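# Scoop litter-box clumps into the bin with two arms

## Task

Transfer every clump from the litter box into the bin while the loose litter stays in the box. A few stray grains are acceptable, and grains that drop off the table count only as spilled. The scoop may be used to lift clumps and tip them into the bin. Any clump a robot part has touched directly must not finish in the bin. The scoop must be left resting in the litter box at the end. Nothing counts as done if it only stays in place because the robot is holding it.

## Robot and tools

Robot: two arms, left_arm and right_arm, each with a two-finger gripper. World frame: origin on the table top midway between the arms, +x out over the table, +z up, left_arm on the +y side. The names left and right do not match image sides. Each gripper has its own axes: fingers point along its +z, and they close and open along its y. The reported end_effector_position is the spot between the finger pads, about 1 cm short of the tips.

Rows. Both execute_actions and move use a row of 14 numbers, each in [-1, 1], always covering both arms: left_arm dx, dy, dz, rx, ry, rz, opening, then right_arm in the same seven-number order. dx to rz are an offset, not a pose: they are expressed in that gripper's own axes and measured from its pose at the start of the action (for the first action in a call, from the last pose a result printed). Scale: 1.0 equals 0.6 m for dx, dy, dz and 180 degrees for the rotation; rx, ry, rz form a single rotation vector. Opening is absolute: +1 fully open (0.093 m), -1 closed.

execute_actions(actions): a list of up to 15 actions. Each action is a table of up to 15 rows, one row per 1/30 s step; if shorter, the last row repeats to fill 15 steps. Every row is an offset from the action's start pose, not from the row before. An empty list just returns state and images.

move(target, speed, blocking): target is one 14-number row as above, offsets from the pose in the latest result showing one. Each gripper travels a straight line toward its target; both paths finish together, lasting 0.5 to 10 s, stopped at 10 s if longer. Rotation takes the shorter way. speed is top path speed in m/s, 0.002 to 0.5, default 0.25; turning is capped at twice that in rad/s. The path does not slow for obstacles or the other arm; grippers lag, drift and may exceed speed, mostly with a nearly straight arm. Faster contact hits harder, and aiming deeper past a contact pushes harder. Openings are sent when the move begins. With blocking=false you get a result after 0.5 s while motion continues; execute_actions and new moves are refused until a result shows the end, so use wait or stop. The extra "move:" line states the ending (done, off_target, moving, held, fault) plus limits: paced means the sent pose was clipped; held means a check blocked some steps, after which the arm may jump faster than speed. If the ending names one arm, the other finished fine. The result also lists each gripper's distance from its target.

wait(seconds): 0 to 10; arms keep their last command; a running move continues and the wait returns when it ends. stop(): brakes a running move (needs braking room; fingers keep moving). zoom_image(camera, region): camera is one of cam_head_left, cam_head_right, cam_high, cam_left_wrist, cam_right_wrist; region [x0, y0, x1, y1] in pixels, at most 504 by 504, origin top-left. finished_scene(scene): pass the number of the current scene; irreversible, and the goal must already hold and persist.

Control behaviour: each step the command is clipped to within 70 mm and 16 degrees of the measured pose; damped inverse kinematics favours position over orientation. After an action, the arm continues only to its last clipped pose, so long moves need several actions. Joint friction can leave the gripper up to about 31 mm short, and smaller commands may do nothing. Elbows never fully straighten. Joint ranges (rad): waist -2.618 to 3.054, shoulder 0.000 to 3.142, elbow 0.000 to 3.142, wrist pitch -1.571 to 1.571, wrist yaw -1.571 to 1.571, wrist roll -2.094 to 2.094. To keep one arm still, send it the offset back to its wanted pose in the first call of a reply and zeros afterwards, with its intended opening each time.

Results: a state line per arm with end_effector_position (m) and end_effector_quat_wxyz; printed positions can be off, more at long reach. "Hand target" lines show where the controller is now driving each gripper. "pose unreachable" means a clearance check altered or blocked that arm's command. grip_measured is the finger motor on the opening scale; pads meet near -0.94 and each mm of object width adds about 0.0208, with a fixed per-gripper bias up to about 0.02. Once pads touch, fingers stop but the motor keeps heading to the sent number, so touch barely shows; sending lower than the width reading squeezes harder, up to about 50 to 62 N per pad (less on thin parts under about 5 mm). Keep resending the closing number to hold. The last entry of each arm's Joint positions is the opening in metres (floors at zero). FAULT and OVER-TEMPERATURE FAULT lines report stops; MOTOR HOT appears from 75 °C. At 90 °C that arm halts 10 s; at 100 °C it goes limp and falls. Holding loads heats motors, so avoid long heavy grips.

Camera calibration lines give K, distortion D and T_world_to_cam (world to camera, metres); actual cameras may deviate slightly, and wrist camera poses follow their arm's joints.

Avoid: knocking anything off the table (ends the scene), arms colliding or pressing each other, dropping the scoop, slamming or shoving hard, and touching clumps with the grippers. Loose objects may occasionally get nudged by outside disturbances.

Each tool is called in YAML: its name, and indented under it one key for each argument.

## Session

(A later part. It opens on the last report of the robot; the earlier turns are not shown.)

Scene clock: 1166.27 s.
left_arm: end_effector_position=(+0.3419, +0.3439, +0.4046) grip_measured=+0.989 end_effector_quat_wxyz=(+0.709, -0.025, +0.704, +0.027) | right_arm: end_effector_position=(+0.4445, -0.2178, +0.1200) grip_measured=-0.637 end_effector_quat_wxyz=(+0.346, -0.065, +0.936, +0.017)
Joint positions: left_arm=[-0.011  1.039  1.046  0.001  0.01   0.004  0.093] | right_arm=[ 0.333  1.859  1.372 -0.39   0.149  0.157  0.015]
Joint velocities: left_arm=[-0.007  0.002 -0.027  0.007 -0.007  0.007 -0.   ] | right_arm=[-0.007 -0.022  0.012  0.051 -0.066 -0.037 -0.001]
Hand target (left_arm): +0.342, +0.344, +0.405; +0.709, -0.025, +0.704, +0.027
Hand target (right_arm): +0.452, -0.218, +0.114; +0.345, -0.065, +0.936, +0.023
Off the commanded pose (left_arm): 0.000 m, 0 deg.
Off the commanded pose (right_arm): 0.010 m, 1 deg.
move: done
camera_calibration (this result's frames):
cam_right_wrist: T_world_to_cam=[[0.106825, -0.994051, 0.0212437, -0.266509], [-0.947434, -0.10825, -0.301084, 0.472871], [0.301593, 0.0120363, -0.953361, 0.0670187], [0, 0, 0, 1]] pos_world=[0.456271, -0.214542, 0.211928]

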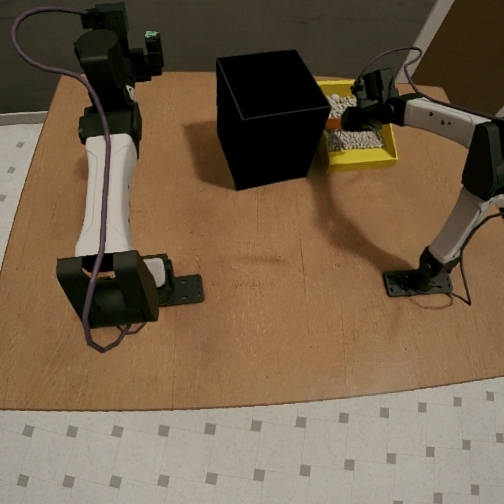

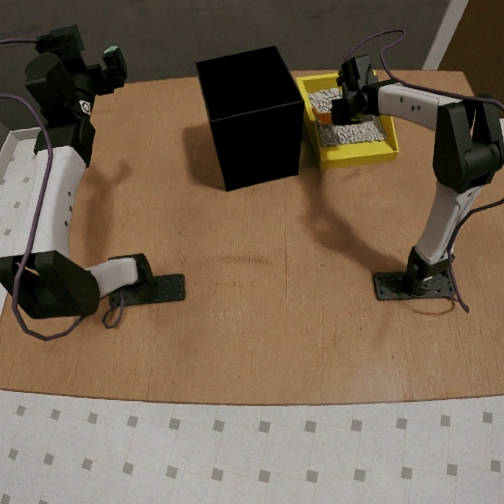

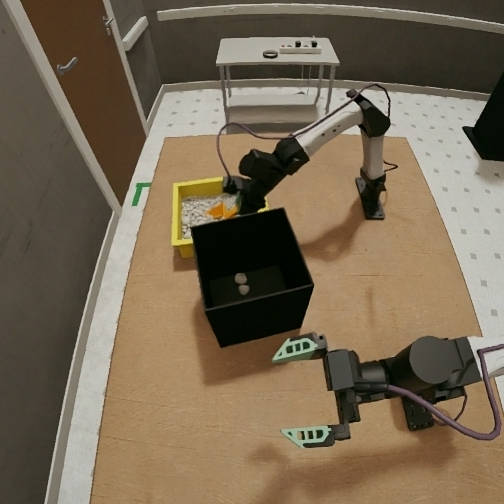

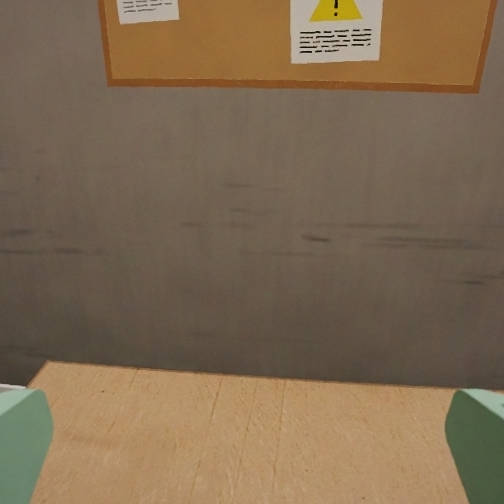

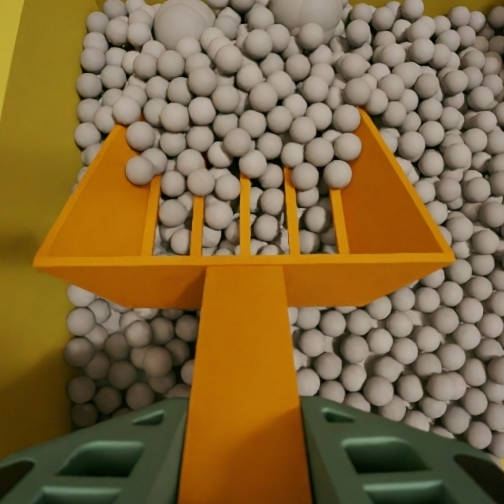

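move:
  target: [0,0,0,0,0,0,1, -0.0406,0,0.0457,-0.004,0,0.001,-0.68]
  speed: 0.045

zoom_image:
  camera: "cam_high"
  region: [150, 165, 260, 265]

Scene clock: 1176.40 s.
left_arm: end_effector_position=(+0.3419, +0.3439, +0.4046) grip_measured=+0.989 end_effector_quat_wxyz=(+0.709, -0.025, +0.704, +0.027) | right_arm: end_effector_position=(+0.4735, -0.2137, +0.1204) grip_measured=-0.637 end_effector_quat_wxyz=(+0.349, -0.062, +0.935, +0.016)
Joint positions: left_arm=[-0.011  1.039  1.046  0.001  0.01   0.004  0.093] | right_arm=[ 0.321  1.962  1.51  -0.418  0.146  0.152  0.015]
Joint velocities: left_arm=[-0.017 -0.007 -0.032  0.051 -0.051  0.007  0.   ] | right_arm=[-0.012  0.002 -0.007 -0.037 -0.022  0.051  0.001]
Hand target (left_arm): +0.342, +0.344, +0.405; +0.709, -0.025, +0.704, +0.027
Hand target (right_arm): +0.480, -0.213, +0.114; +0.345, -0.065, +0.936, +0.023
Off the commanded pose (left_arm): 0.000 m, 0 deg.
Off the commanded pose (right_arm): 0.009 m, 1 deg.
move: done
camera_calibration (this result's frames):
cam_right_wrist: T_world_to_cam=[[0.100195, -0.994739, 0.0213554, -0.262637], [-0.946233, -0.101901, -0.307016, 0.502382], [0.307577, 0.0105544, -0.951465, 0.05532], [0, 0, 0, 1]] pos_world=[0.484671, -0.210646, 0.212483]

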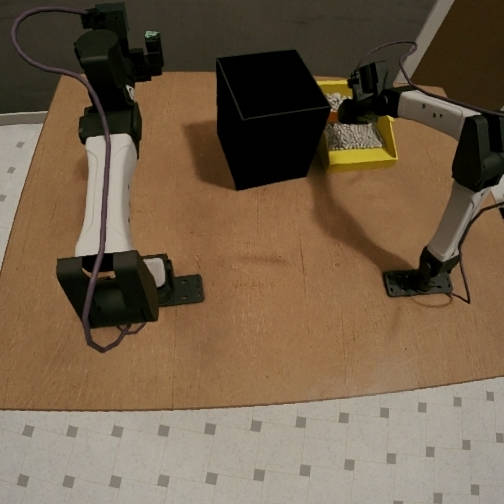

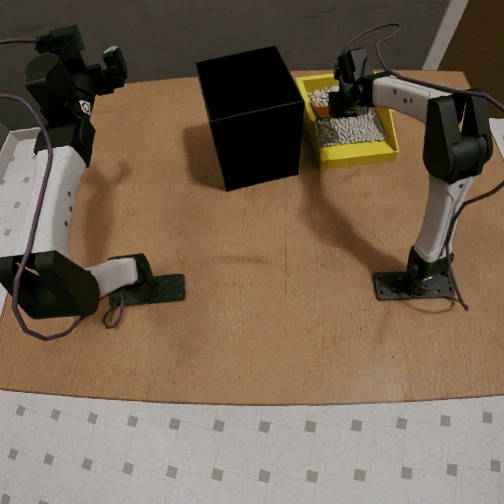

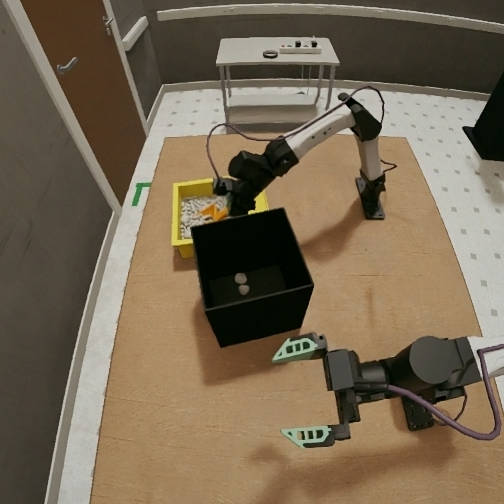

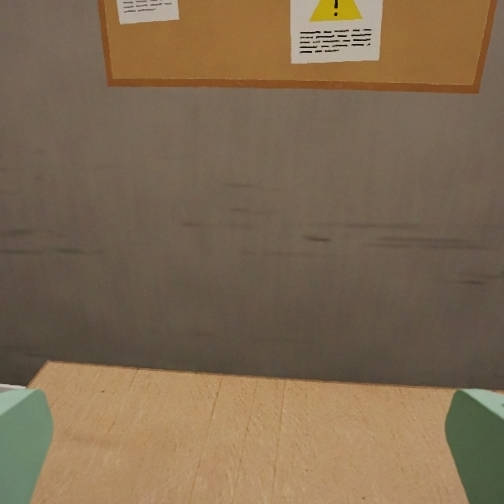

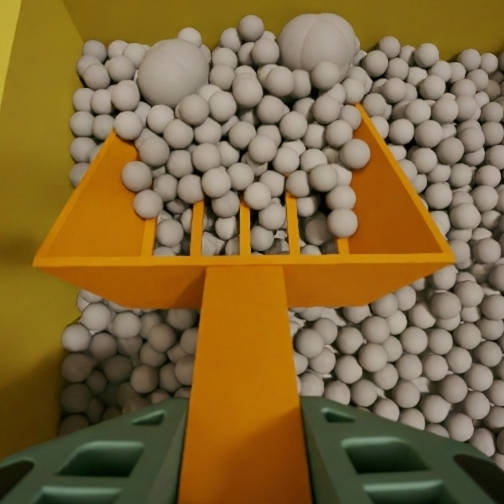

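Region (150, 165, 260, 265) of cam_high's 504x504 image, scaled by 4.582, with more detail than that image has; it fills the top 458 rows of this view, and the rest is white.

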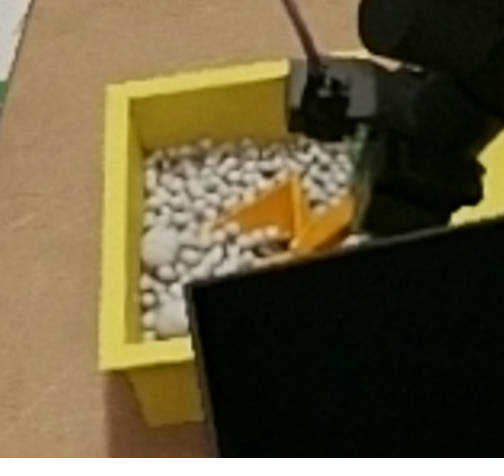

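move:
  target: [0,0,0,0,0,0,1, 0.062,0.0008,0.0279,-0.0036,-0.118,0.0026,-0.68]
  speed: 0.1

zoom_image:
  camera: "cam_high"
  region: [150, 165, 260, 265]

Scene clock: 1198.43 s.
left_arm: end_effector_position=(+0.3419, +0.3439, +0.4046) grip_measured=+0.989 end_effector_quat_wxyz=(+0.709, -0.025, +0.704, +0.027) | right_arm: end_effector_position=(+0.4557, -0.2181, +0.0920) grip_measured=-0.637 end_effector_quat_wxyz=(+0.510, -0.053, +0.858, +0.036)
Joint positions: left_arm=[-0.011  1.039  1.046  0.001  0.01   0.004  0.093] | right_arm=[0.341 1.869 0.954 0.406 0.197 0.117 0.015]
Joint velocities: left_arm=[-0.007  0.007 -0.002 -0.037  0.037 -0.022 -0.001] | right_arm=[-0.017 -0.022 -0.022  0.081  0.007 -0.022 -0.   ]
Hand target (left_arm): +0.342, +0.344, +0.405; +0.709, -0.025, +0.704, +0.027
Hand target (right_arm): +0.455, -0.216, +0.084; +0.514, -0.053, +0.856, +0.033
Off the commanded pose (left_arm): 0.000 m, 0 deg.
Off the commanded pose (right_arm): 0.009 m, 1 deg.
move: done
camera_calibration (this result's frames):
cam_right_wrist: T_world_to_cam=[[0.100444, -0.994905, -0.00862296, -0.261975], [-0.779097, -0.0732605, -0.622608, 0.435447], [0.618804, 0.0692556, -0.782487, -0.110811], [0, 0, 0, 1]] pos_world=[0.43414, -0.221065, 0.182145]

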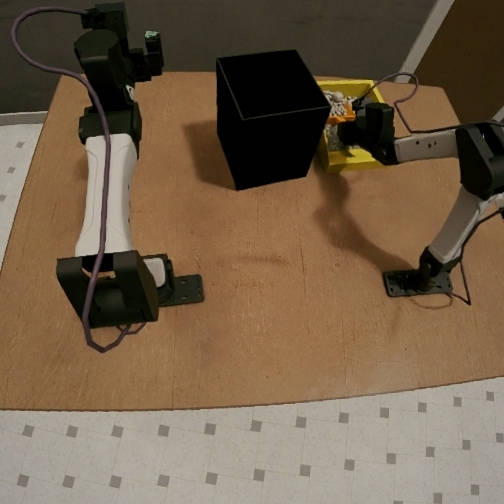

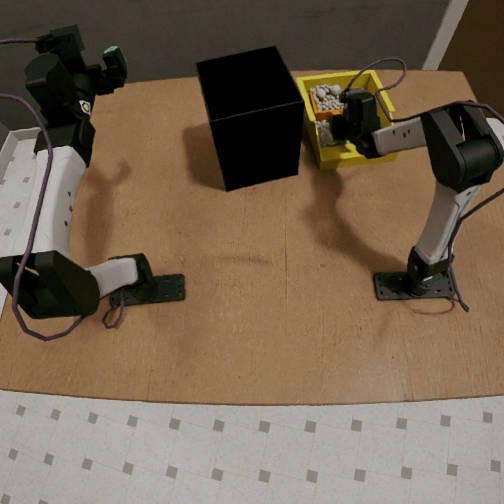

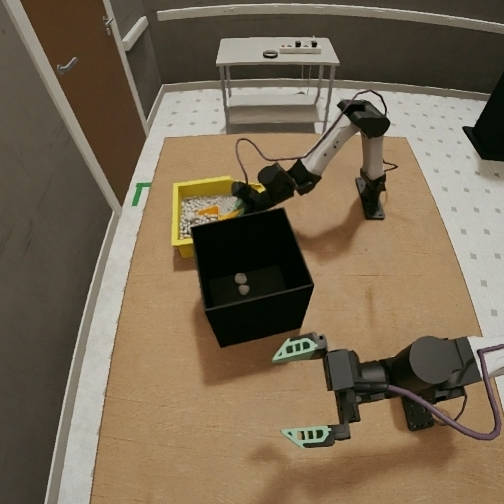

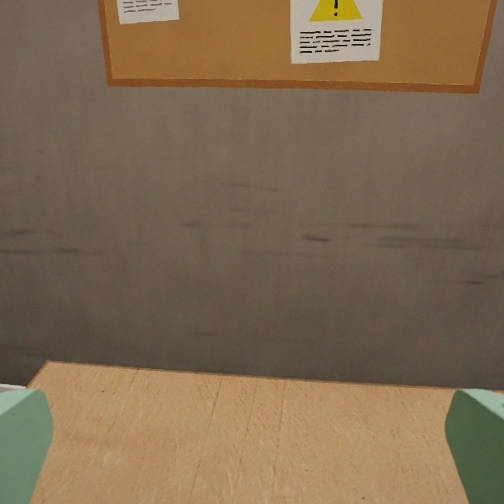

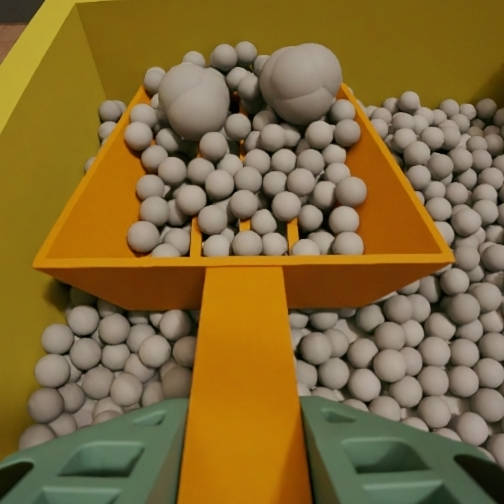

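Region (150, 165, 260, 265) of cam_high's 504x504 image, scaled by 4.582, with more detail than that image has; it fills the top 458 rows of this view, and the rest is white.

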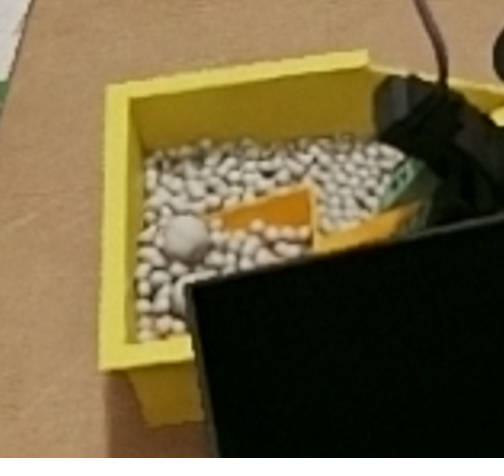

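move:
  target: [0,0,0,0,0,0,1, -0.0093,0,-0.0107,0,-0.052,0,-0.68]
  speed: 0.09

Scene clock: 1205.30 s.
left_arm: end_effector_position=(+0.3419, +0.3439, +0.4046) grip_measured=+0.989 end_effector_quat_wxyz=(+0.709, -0.025, +0.704, +0.027) | right_arm: end_effector_position=(+0.4513, -0.2228, +0.0929) grip_measured=-0.637 end_effector_quat_wxyz=(+0.559, -0.049, +0.827, +0.037)
Joint positions: left_arm=[-0.011  1.039  1.046  0.001  0.01   0.004  0.093] | right_arm=[0.341 1.884 0.845 0.648 0.214 0.095 0.015]
Joint velocities: left_arm=[-0.002  0.017 -0.007 -0.066  0.037  0.022 -0.   ] | right_arm=[-0.007  0.002 -0.002  0.081  0.007  0.081 -0.001]
Hand target (left_arm): +0.342, +0.344, +0.405; +0.709, -0.025, +0.704, +0.027
Hand target (right_arm): +0.452, -0.219, +0.100; +0.577, -0.049, +0.814, +0.040
Off the commanded pose (left_arm): 0.000 m, 0 deg.
Off the commanded pose (right_arm): 0.008 m, 3 deg.
move: off_target (right_arm)
camera_calibration (this result's frames):
cam_right_wrist: T_world_to_cam=[[0.0954218, -0.995369, -0.0115936, -0.263717], [-0.703205, -0.0591607, -0.708521, 0.409158], [0.704554, 0.0757611, -0.705594, -0.151428], [0, 0, 0, 1]] pos_world=[0.419576, -0.226817, 0.179993]

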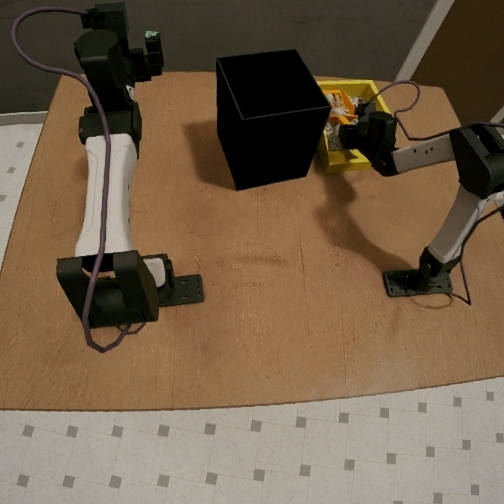

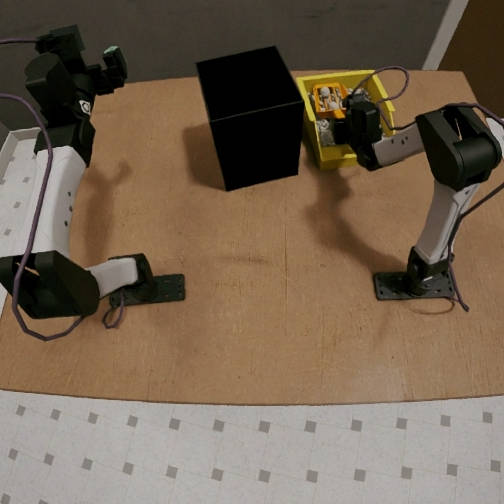

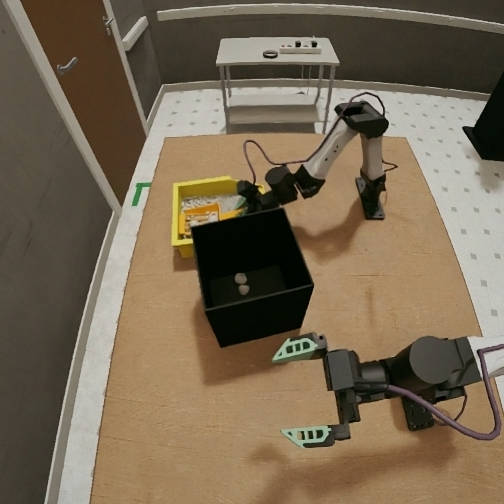

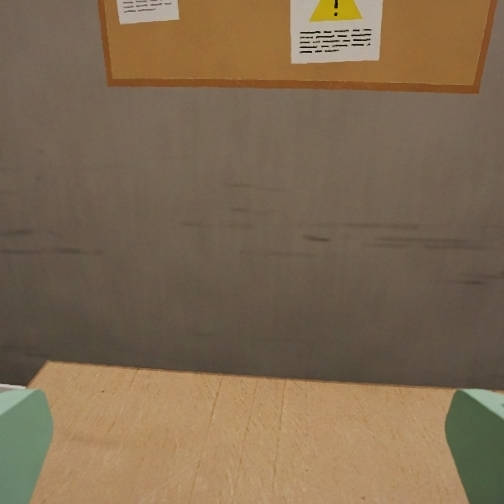

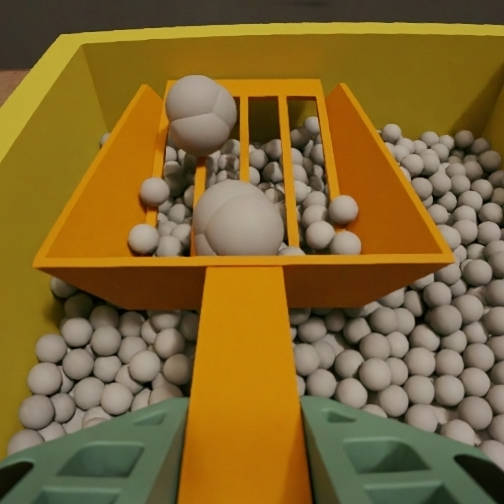

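move:
  target: [0,0,0,0,0,0,1, -0.3973,-0.0522,-0.296,-0.0311,-0.0491,-0.0119,-0.68]
  speed: 0.15

Scene clock: 1219.10 s.
left_arm: end_effector_position=(+0.3419, +0.3439, +0.4046) grip_measured=+0.989 end_effector_quat_wxyz=(+0.709, -0.025, +0.704, +0.027) | right_arm: end_effector_position=(+0.3851, -0.2648, +0.3583) grip_measured=-0.637 end_effector_quat_wxyz=(+0.596, -0.090, +0.795, +0.068)
Joint positions: left_arm=[-0.011  1.039  1.046  0.001  0.01   0.004  0.093] | right_arm=[ 0.222  1.289  1.286 -0.283  0.011  0.004  0.015]
Joint velocities: left_arm=[-0.027  0.012 -0.007 -0.022  0.007 -0.022 -0.002] | right_arm=[-0.027  0.002 -0.012 -0.037 -0.037 -0.051 -0.   ]
Hand target (left_arm): +0.342, +0.344, +0.405; +0.709, -0.025, +0.704, +0.027
Hand target (right_arm): +0.383, -0.269, +0.380; +0.619, -0.088, +0.778, +0.069
Off the commanded pose (left_arm): 0.000 m, 0 deg.
Off the commanded pose (right_arm): 0.022 m, 3 deg.
move: off_target (right_arm)
camera_calibration (this result's frames):
cam_right_wrist: T_world_to_cam=[[0.19813, -0.980142, -0.00816088, -0.332939], [-0.622265, -0.119345, -0.773656, 0.524445], [0.757319, 0.158362, -0.633553, 0.0614067], [0, 0, 0, 1]] pos_world=[0.345804, -0.273462, 0.441928]

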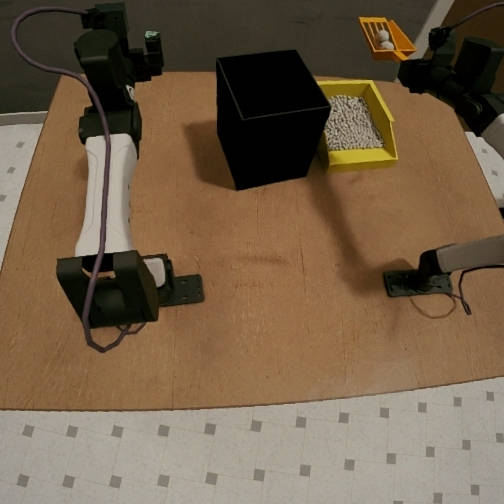

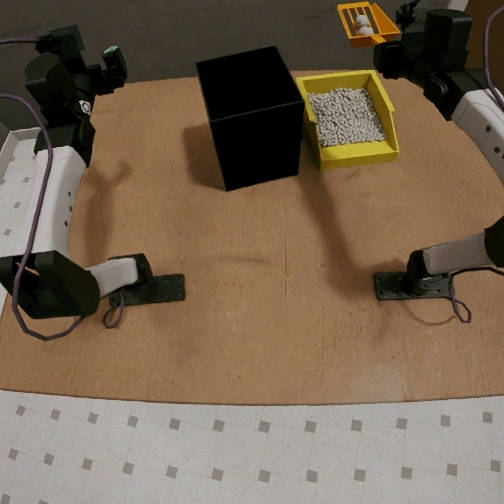

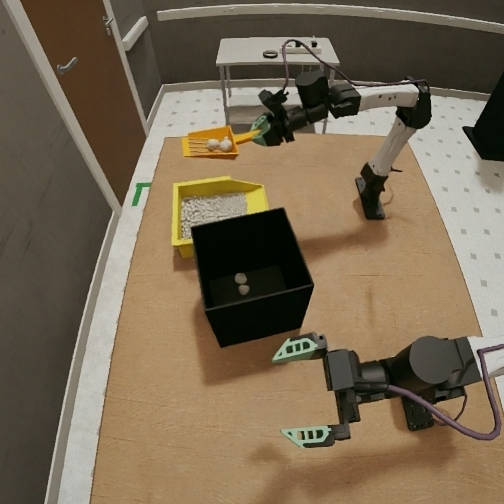

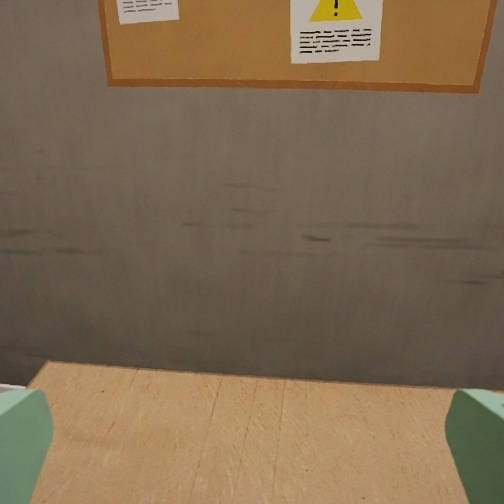

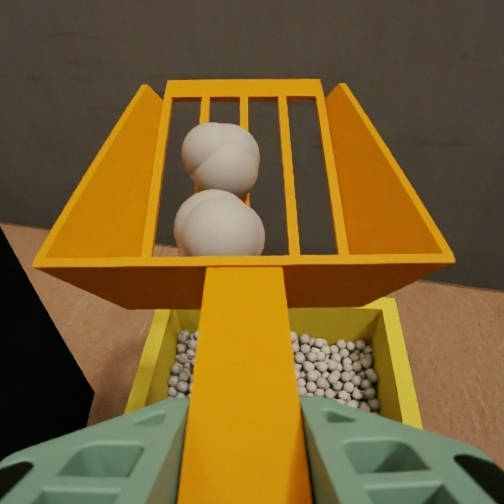

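move:
  target: [0,0,0,0,0,0,1, -0.0781,0.3182,-0.0091,-0.1396,-0.0124,-0.038,-0.68]
  speed: 0.2

Scene clock: 1228.23 s.
left_arm: end_effector_position=(+0.3419, +0.3439, +0.4046) grip_measured=+0.989 end_effector_quat_wxyz=(+0.709, -0.025, +0.704, +0.027) | right_arm: end_effector_position=(+0.3510, -0.0836, +0.3911) grip_measured=-0.637 end_effector_quat_wxyz=(+0.567, -0.257, +0.757, +0.200)
Joint positions: left_arm=[-0.011  1.039  1.046  0.001  0.01   0.004  0.093] | right_arm=[ 0.604  1.492  1.582 -0.371 -0.045  0.     0.015]
Joint velocities: left_arm=[-0.002  0.007 -0.002 -0.037  0.022 -0.051  0.   ] | right_arm=[-0.007 -0.012  0.007 -0.022 -0.081  0.007 -0.003]
Hand target (left_arm): +0.342, +0.344, +0.405; +0.709, -0.025, +0.704, +0.027
Hand target (right_arm): +0.349, -0.079, +0.408; +0.582, -0.260, +0.741, +0.209
Off the commanded pose (left_arm): 0.000 m, 0 deg.
Off the commanded pose (right_arm): 0.015 m, 2 deg.
move: off_target (right_arm)
camera_calibration (this result's frames):
cam_right_wrist: T_world_to_cam=[[0.594447, -0.803885, -0.0200581, -0.267985], [-0.516573, -0.362635, -0.77566, 0.493527], [0.616267, 0.47145, -0.630833, 0.153866], [0, 0, 0, 1]] pos_world=[0.319422, -0.108999, 0.474497]

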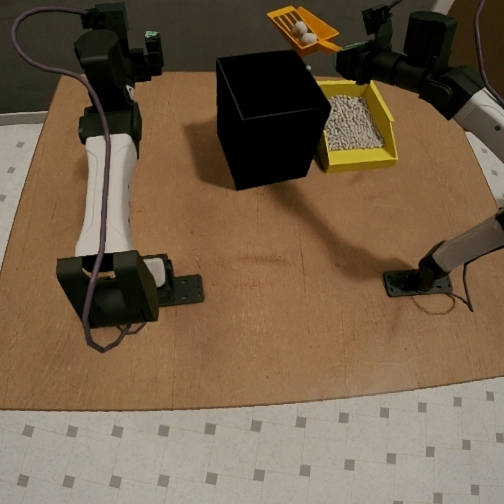

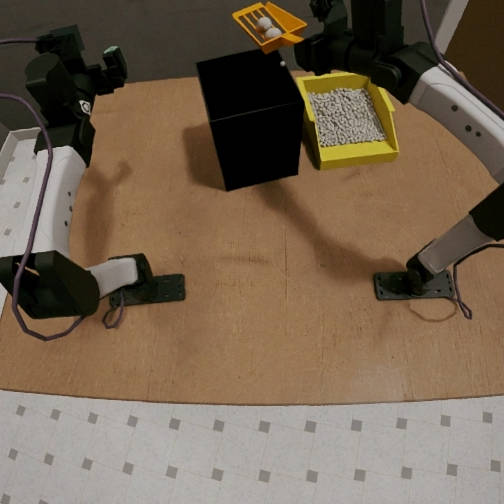

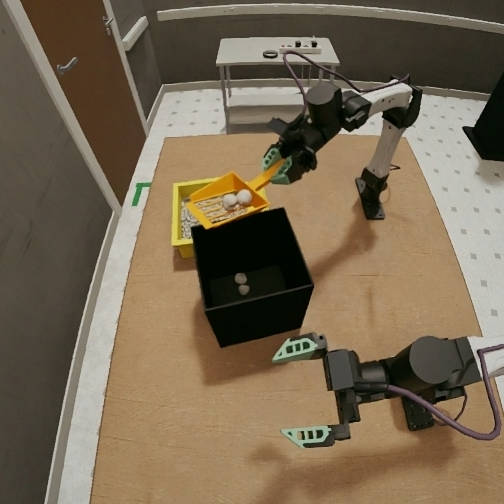

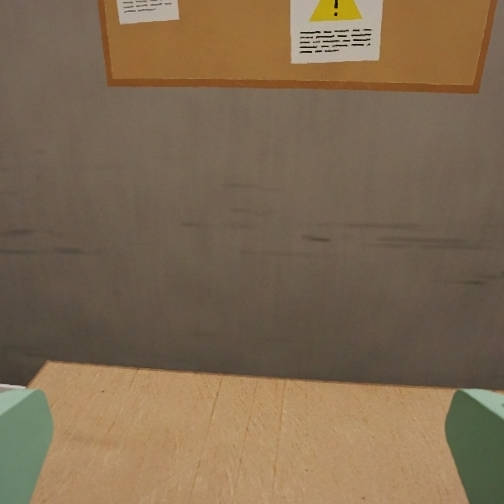

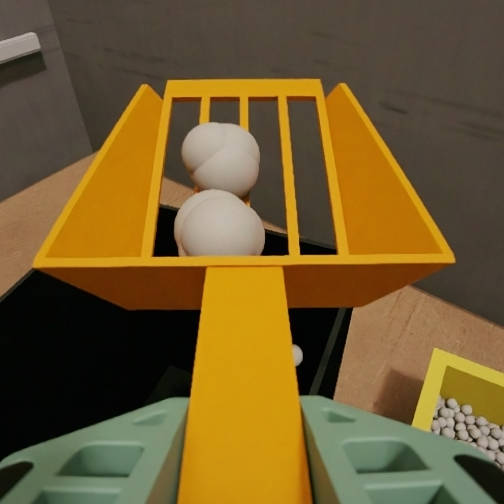

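move:
  target: [0,0,0,0,0,0,1, -0.0375,0.0086,0.04,0,0,-0.5,-0.68]
  speed: 0.4

zoom_image:
  camera: "cam_high"
  region: [180, 190, 330, 350]

Scene clock: 1235.47 s.
left_arm: end_effector_position=(+0.3419, +0.3439, +0.4046) grip_measured=+0.989 end_effector_quat_wxyz=(+0.709, -0.025, +0.704, +0.027) | right_arm: end_effector_position=(+0.3721, -0.0675, +0.3969) grip_measured=-0.637 end_effector_quat_wxyz=(-0.535, +0.719, -0.362, +0.256)
Joint positions: left_arm=[-0.011  1.039  1.046  0.001  0.01   0.004  0.093] | right_arm=[ 0.611  1.612  1.744 -0.434 -0.03  -1.56   0.015]
Joint velocities: left_arm=[ 0.002  0.007  0.022  0.007 -0.066  0.007  0.   ] | right_arm=[ 0.002  0.007 -0.007  0.051  0.022 -0.037  0.001]
Hand target (left_arm): +0.342, +0.344, +0.405; +0.709, -0.025, +0.704, +0.027
Hand target (right_arm): +0.371, -0.062, +0.406; -0.542, +0.716, -0.354, +0.259
Off the commanded pose (left_arm): 0.000 m, 0 deg.
Off the commanded pose (right_arm): 0.011 m, 1 deg.
move: off_target (right_arm)
camera_calibration (this result's frames):
cam_right_wrist: T_world_to_cam=[[0.238771, 0.140531, 0.960853, -0.460723], [0.258313, -0.963015, 0.0766563, -0.152341], [0.936089, 0.229898, -0.266241, -0.14307], [0, 0, 0, 1]] pos_world=[0.283285, -0.0490691, 0.416274]

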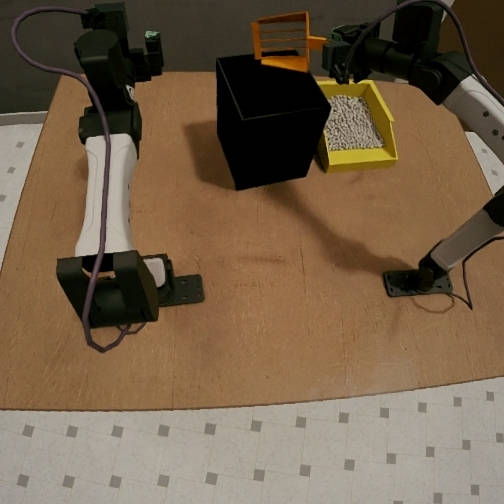

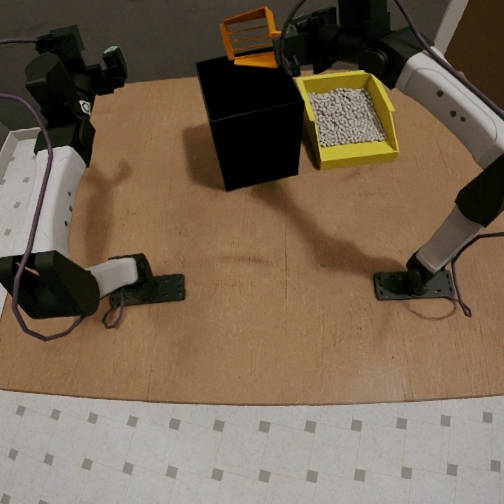

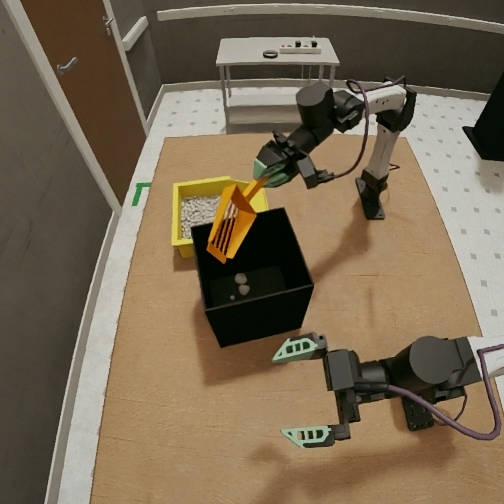

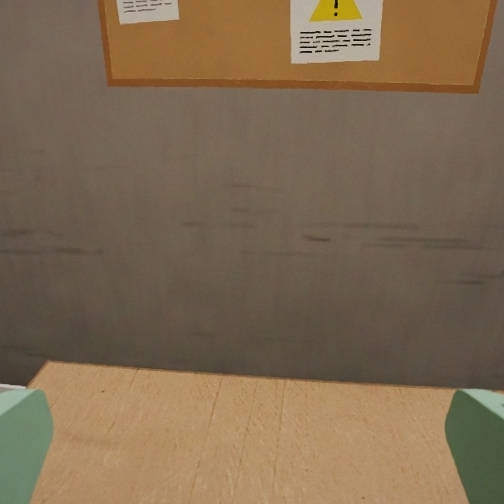

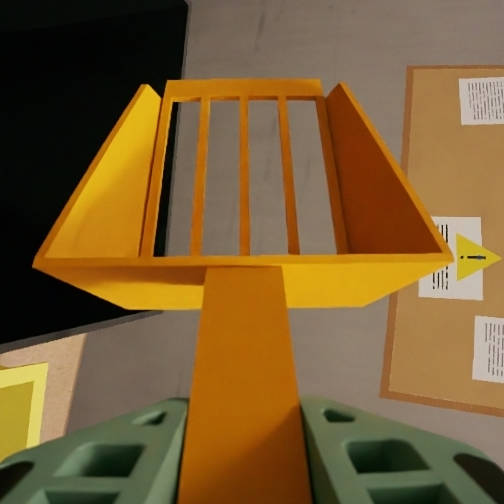

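Region (180, 190, 330, 350) of cam_high's 504x504 image, scaled by 3.150, with more detail than that image has; it fills the left 472 columns of this view, and the rest is white.

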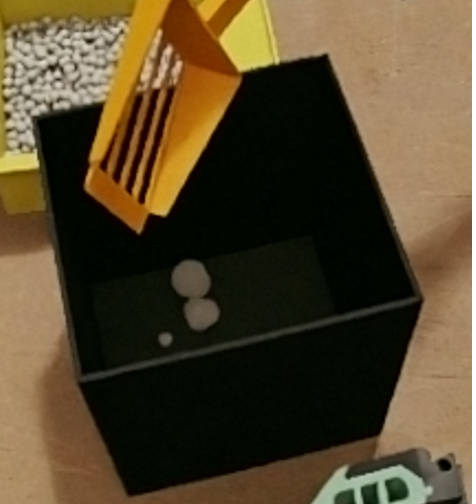

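zoom_image:
  camera: "cam_head_right"
  region: [285, 60, 410, 180]

Region (285, 60, 410, 180) of cam_head_right's 504x504 image, scaled by 4.032, with more detail than that image has; it fills the top 484 rows of this view, and the rest is white.

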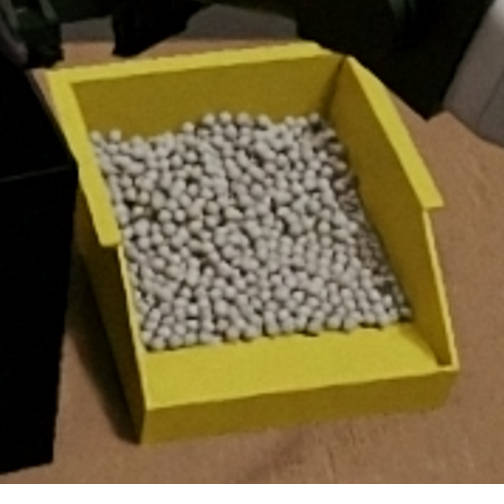

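move:
  target: [0,0,0,0,0,0,1, 0.3067,0.0687,-0.1182,0.1098,0.14,0.5364,-0.68]
  speed: 0.5

Scene clock: 1260.10 s.
left_arm: end_effector_position=(+0.3419, +0.3439, +0.4046) grip_measured=+0.989 end_effector_quat_wxyz=(+0.709, -0.025, +0.704, +0.027) | right_arm: end_effector_position=(+0.4166, -0.2570, +0.3632) grip_measured=-0.637 end_effector_quat_wxyz=(+0.553, -0.071, +0.829, +0.036)
Joint positions: left_arm=[-0.011  1.039  1.046  0.001  0.01   0.004  0.093] | right_arm=[ 0.262  1.476  1.56  -0.483  0.118  0.029  0.015]
Joint velocities: left_arm=[-0.002  0.007 -0.002 -0.007 -0.037 -0.066  0.   ] | right_arm=[ 0.012  0.002 -0.007  0.007 -0.022 -0.066 -0.001]
Hand target (left_arm): +0.342, +0.344, +0.405; +0.709, -0.025, +0.704, +0.027
Hand target (right_arm): +0.420, -0.261, +0.374; +0.563, -0.061, +0.823, +0.036
Off the commanded pose (left_arm): 0.000 m, 0 deg.
Off the commanded pose (right_arm): 0.013 m, 2 deg.
move: off_target (right_arm)
camera_calibration (this result's frames):
cam_right_wrist: T_world_to_cam=[[0.129859, -0.991429, 0.0142921, -0.314086], [-0.707248, -0.10272, -0.699463, 0.56151], [0.694936, 0.0807238, -0.714526, 0.0748629], [0, 0, 0, 1]] pos_world=[0.385889, -0.259759, 0.450736]

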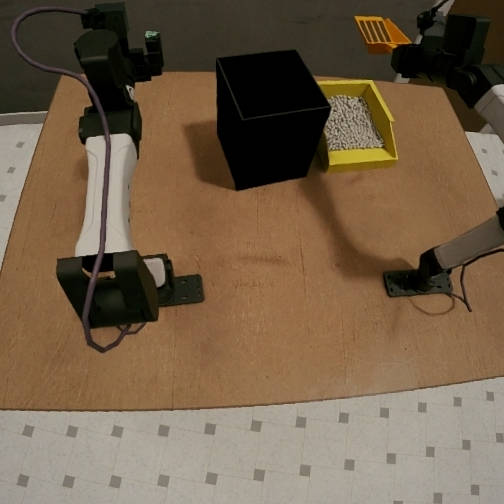

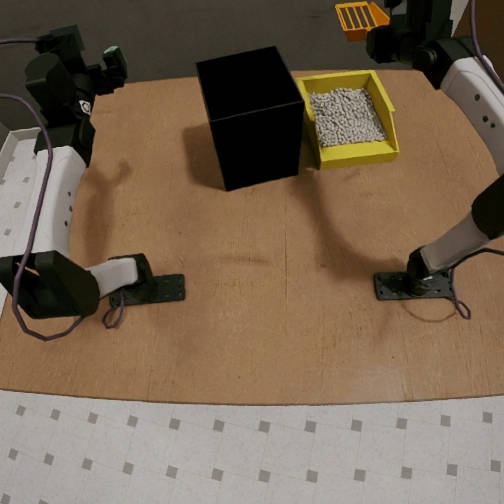

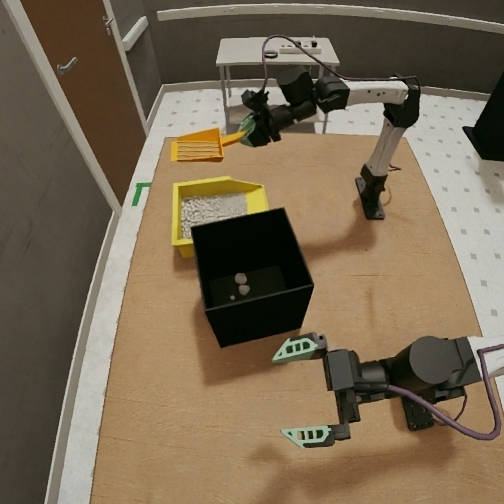

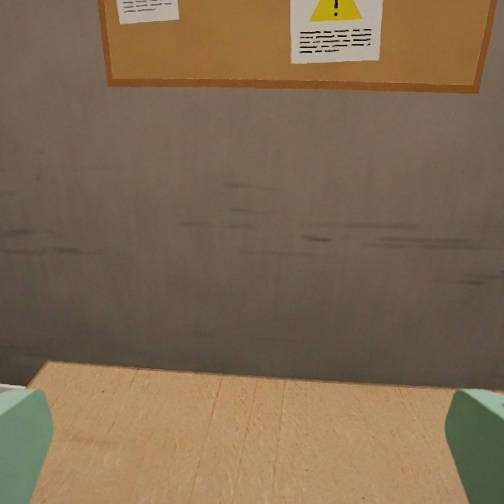

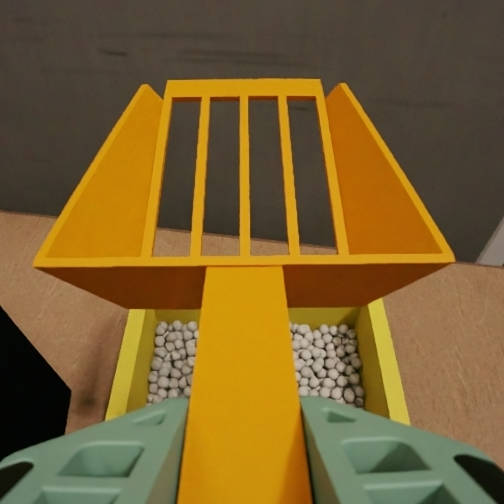

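move:
  target: [0,0,0,0,0,0,1, 0.3982,-0.0047,0.2095,0,0.005,0.006,-0.68]
  speed: 0.22

Scene clock: 1267.53 s.
left_arm: end_effector_position=(+0.3419, +0.3439, +0.4046) grip_measured=+0.989 end_effector_quat_wxyz=(+0.709, -0.025, +0.704, +0.027) | right_arm: end_effector_position=(+0.4373, -0.2540, +0.0961) grip_measured=-0.637 end_effector_quat_wxyz=(+0.540, -0.068, +0.838, +0.037)
Joint positions: left_arm=[-0.011  1.039  1.046  0.001  0.01   0.004  0.093] | right_arm=[0.252 1.784 0.778 0.575 0.108 0.037 0.015]
Joint velocities: left_arm=[ 0.022  0.007 -0.007 -0.095  0.066  0.022  0.001] | right_arm=[-0.002 -0.012 -0.002  0.007 -0.007 -0.022  0.   ]
Hand target (left_arm): +0.342, +0.344, +0.405; +0.709, -0.025, +0.704, +0.027
Hand target (right_arm): +0.437, -0.258, +0.094; +0.546, -0.063, +0.835, +0.040
Off the commanded pose (left_arm): 0.000 m, 0 deg.
Off the commanded pose (right_arm): 0.008 m, 1 deg.
move: done
camera_calibration (this result's frames):
cam_right_wrist: T_world_to_cam=[[0.126934, -0.991883, 0.00745576, -0.308204], [-0.730326, -0.0985425, -0.675954, 0.398406], [0.671202, 0.0803561, -0.736906, -0.118194], [0, 0, 0, 1]] pos_world=[0.40942, -0.256945, 0.184504]

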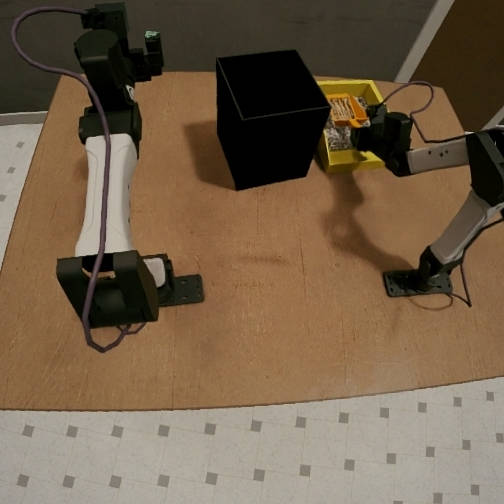

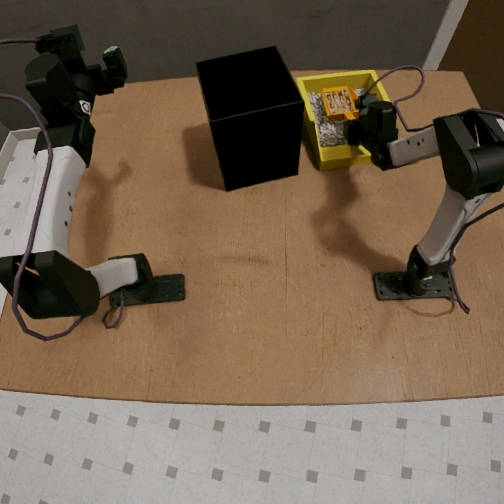

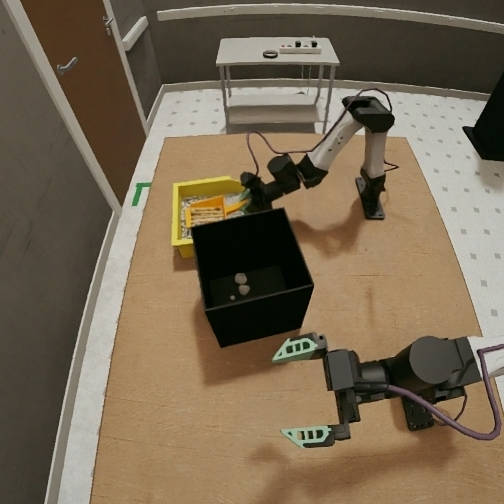

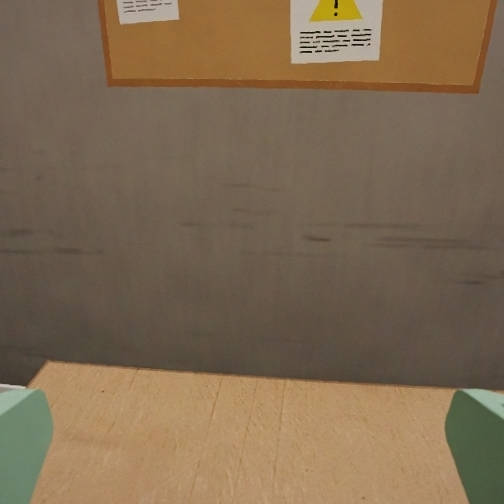

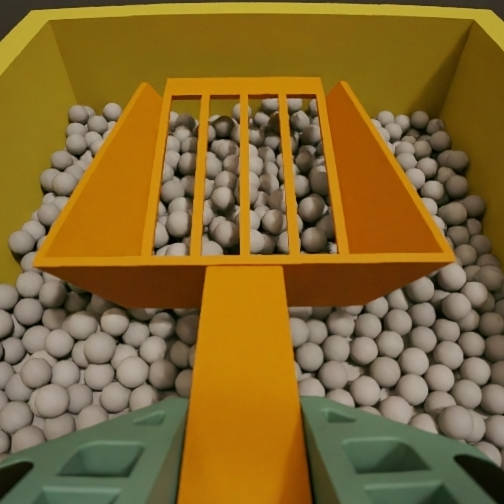

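execute_actions:
  actions:
    - [[0,0,0,0,0,0,1, 0.004,0,0.002,0,0,0,-0.5],[0,0,0,0,0,0,1, 0.004,0,0.002,0,0,0,-0.45],[0,0,0,0,0,0,1, 0.004,0,0.002,0,0,0,-0.4],[0,0,0,0,0,0,1, 0.004,0,0.002,0,0,0,-0.35],[0,0,0,0,0,0,1, 0.004,0,0.002,0,0,0,-0.3],[0,0,0,0,0,0,1, 0.004,0,0.002,0,0,0,-0.2],[0,0,0,0,0,0,1, 0.004,0,0.002,0,0,0,-0.1],[0,0,0,0,0,0,1, 0.004,0,0.002,0,0,0,0.0]]

Scene clock: 1272.93 s.
left_arm: end_effector_position=(+0.3419, +0.3439, +0.4046) grip_measured=+0.989 end_effector_quat_wxyz=(+0.709, -0.025, +0.704, +0.027) | right_arm: end_effector_position=(+0.4374, -0.2539, +0.0964) grip_measured=-0.003 end_effector_quat_wxyz=(+0.540, -0.068, +0.838, +0.038)
Joint positions: left_arm=[-0.011  1.039  1.046  0.001  0.01   0.004  0.093] | right_arm=[0.252 1.784 0.778 0.577 0.108 0.037 0.045]
Joint velocities: left_arm=[-0.007 -0.017 -0.007 -0.051 -0.051  0.007 -0.001] | right_arm=[-0.002 -0.012  0.002  0.022 -0.007 -0.081 -0.001]
Hand target (left_arm): +0.342, +0.344, +0.405; +0.709, -0.025, +0.704, +0.027
Hand target (right_arm): +0.437, -0.254, +0.093; +0.540, -0.068, +0.838, +0.037
Off the commanded pose (left_arm): 0.000 m, 0 deg.
Off the commanded pose (right_arm): 0.003 m, 0 deg.
camera_calibration (this result's frames):
cam_right_wrist: T_world_to_cam=[[0.127267, -0.991843, 0.00708419, -0.308221], [-0.729325, -0.0984183, -0.677052, 0.39844], [0.672226, 0.0809998, -0.735901, -0.118431], [0, 0, 0, 1]] pos_world=[0.409431, -0.2569, 0.184795]

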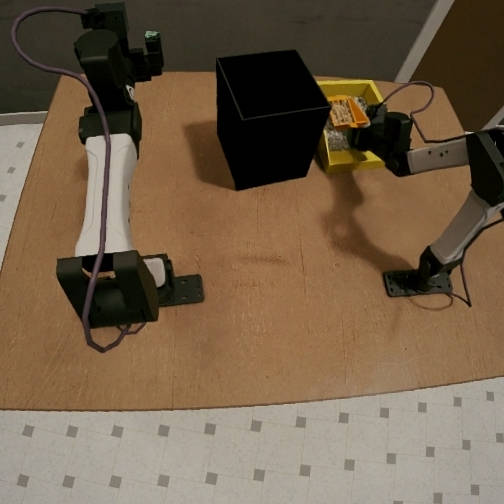

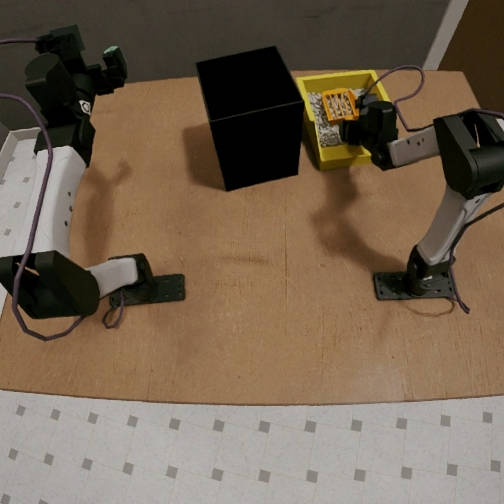

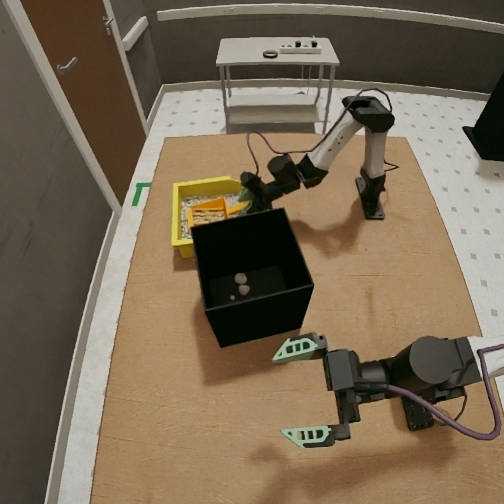

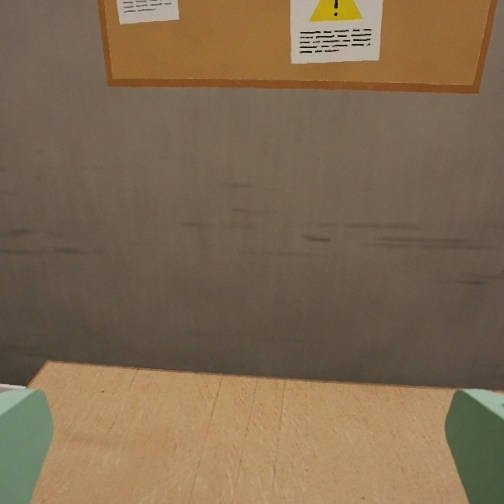

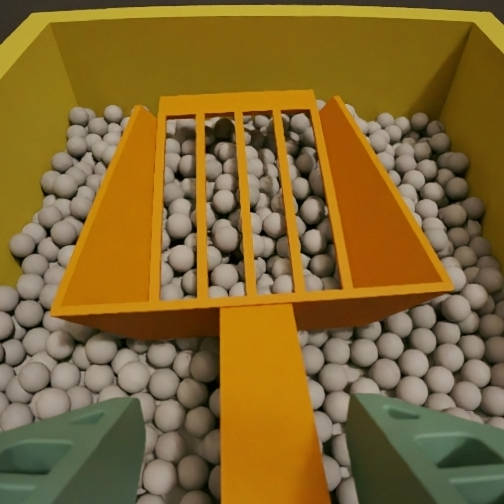

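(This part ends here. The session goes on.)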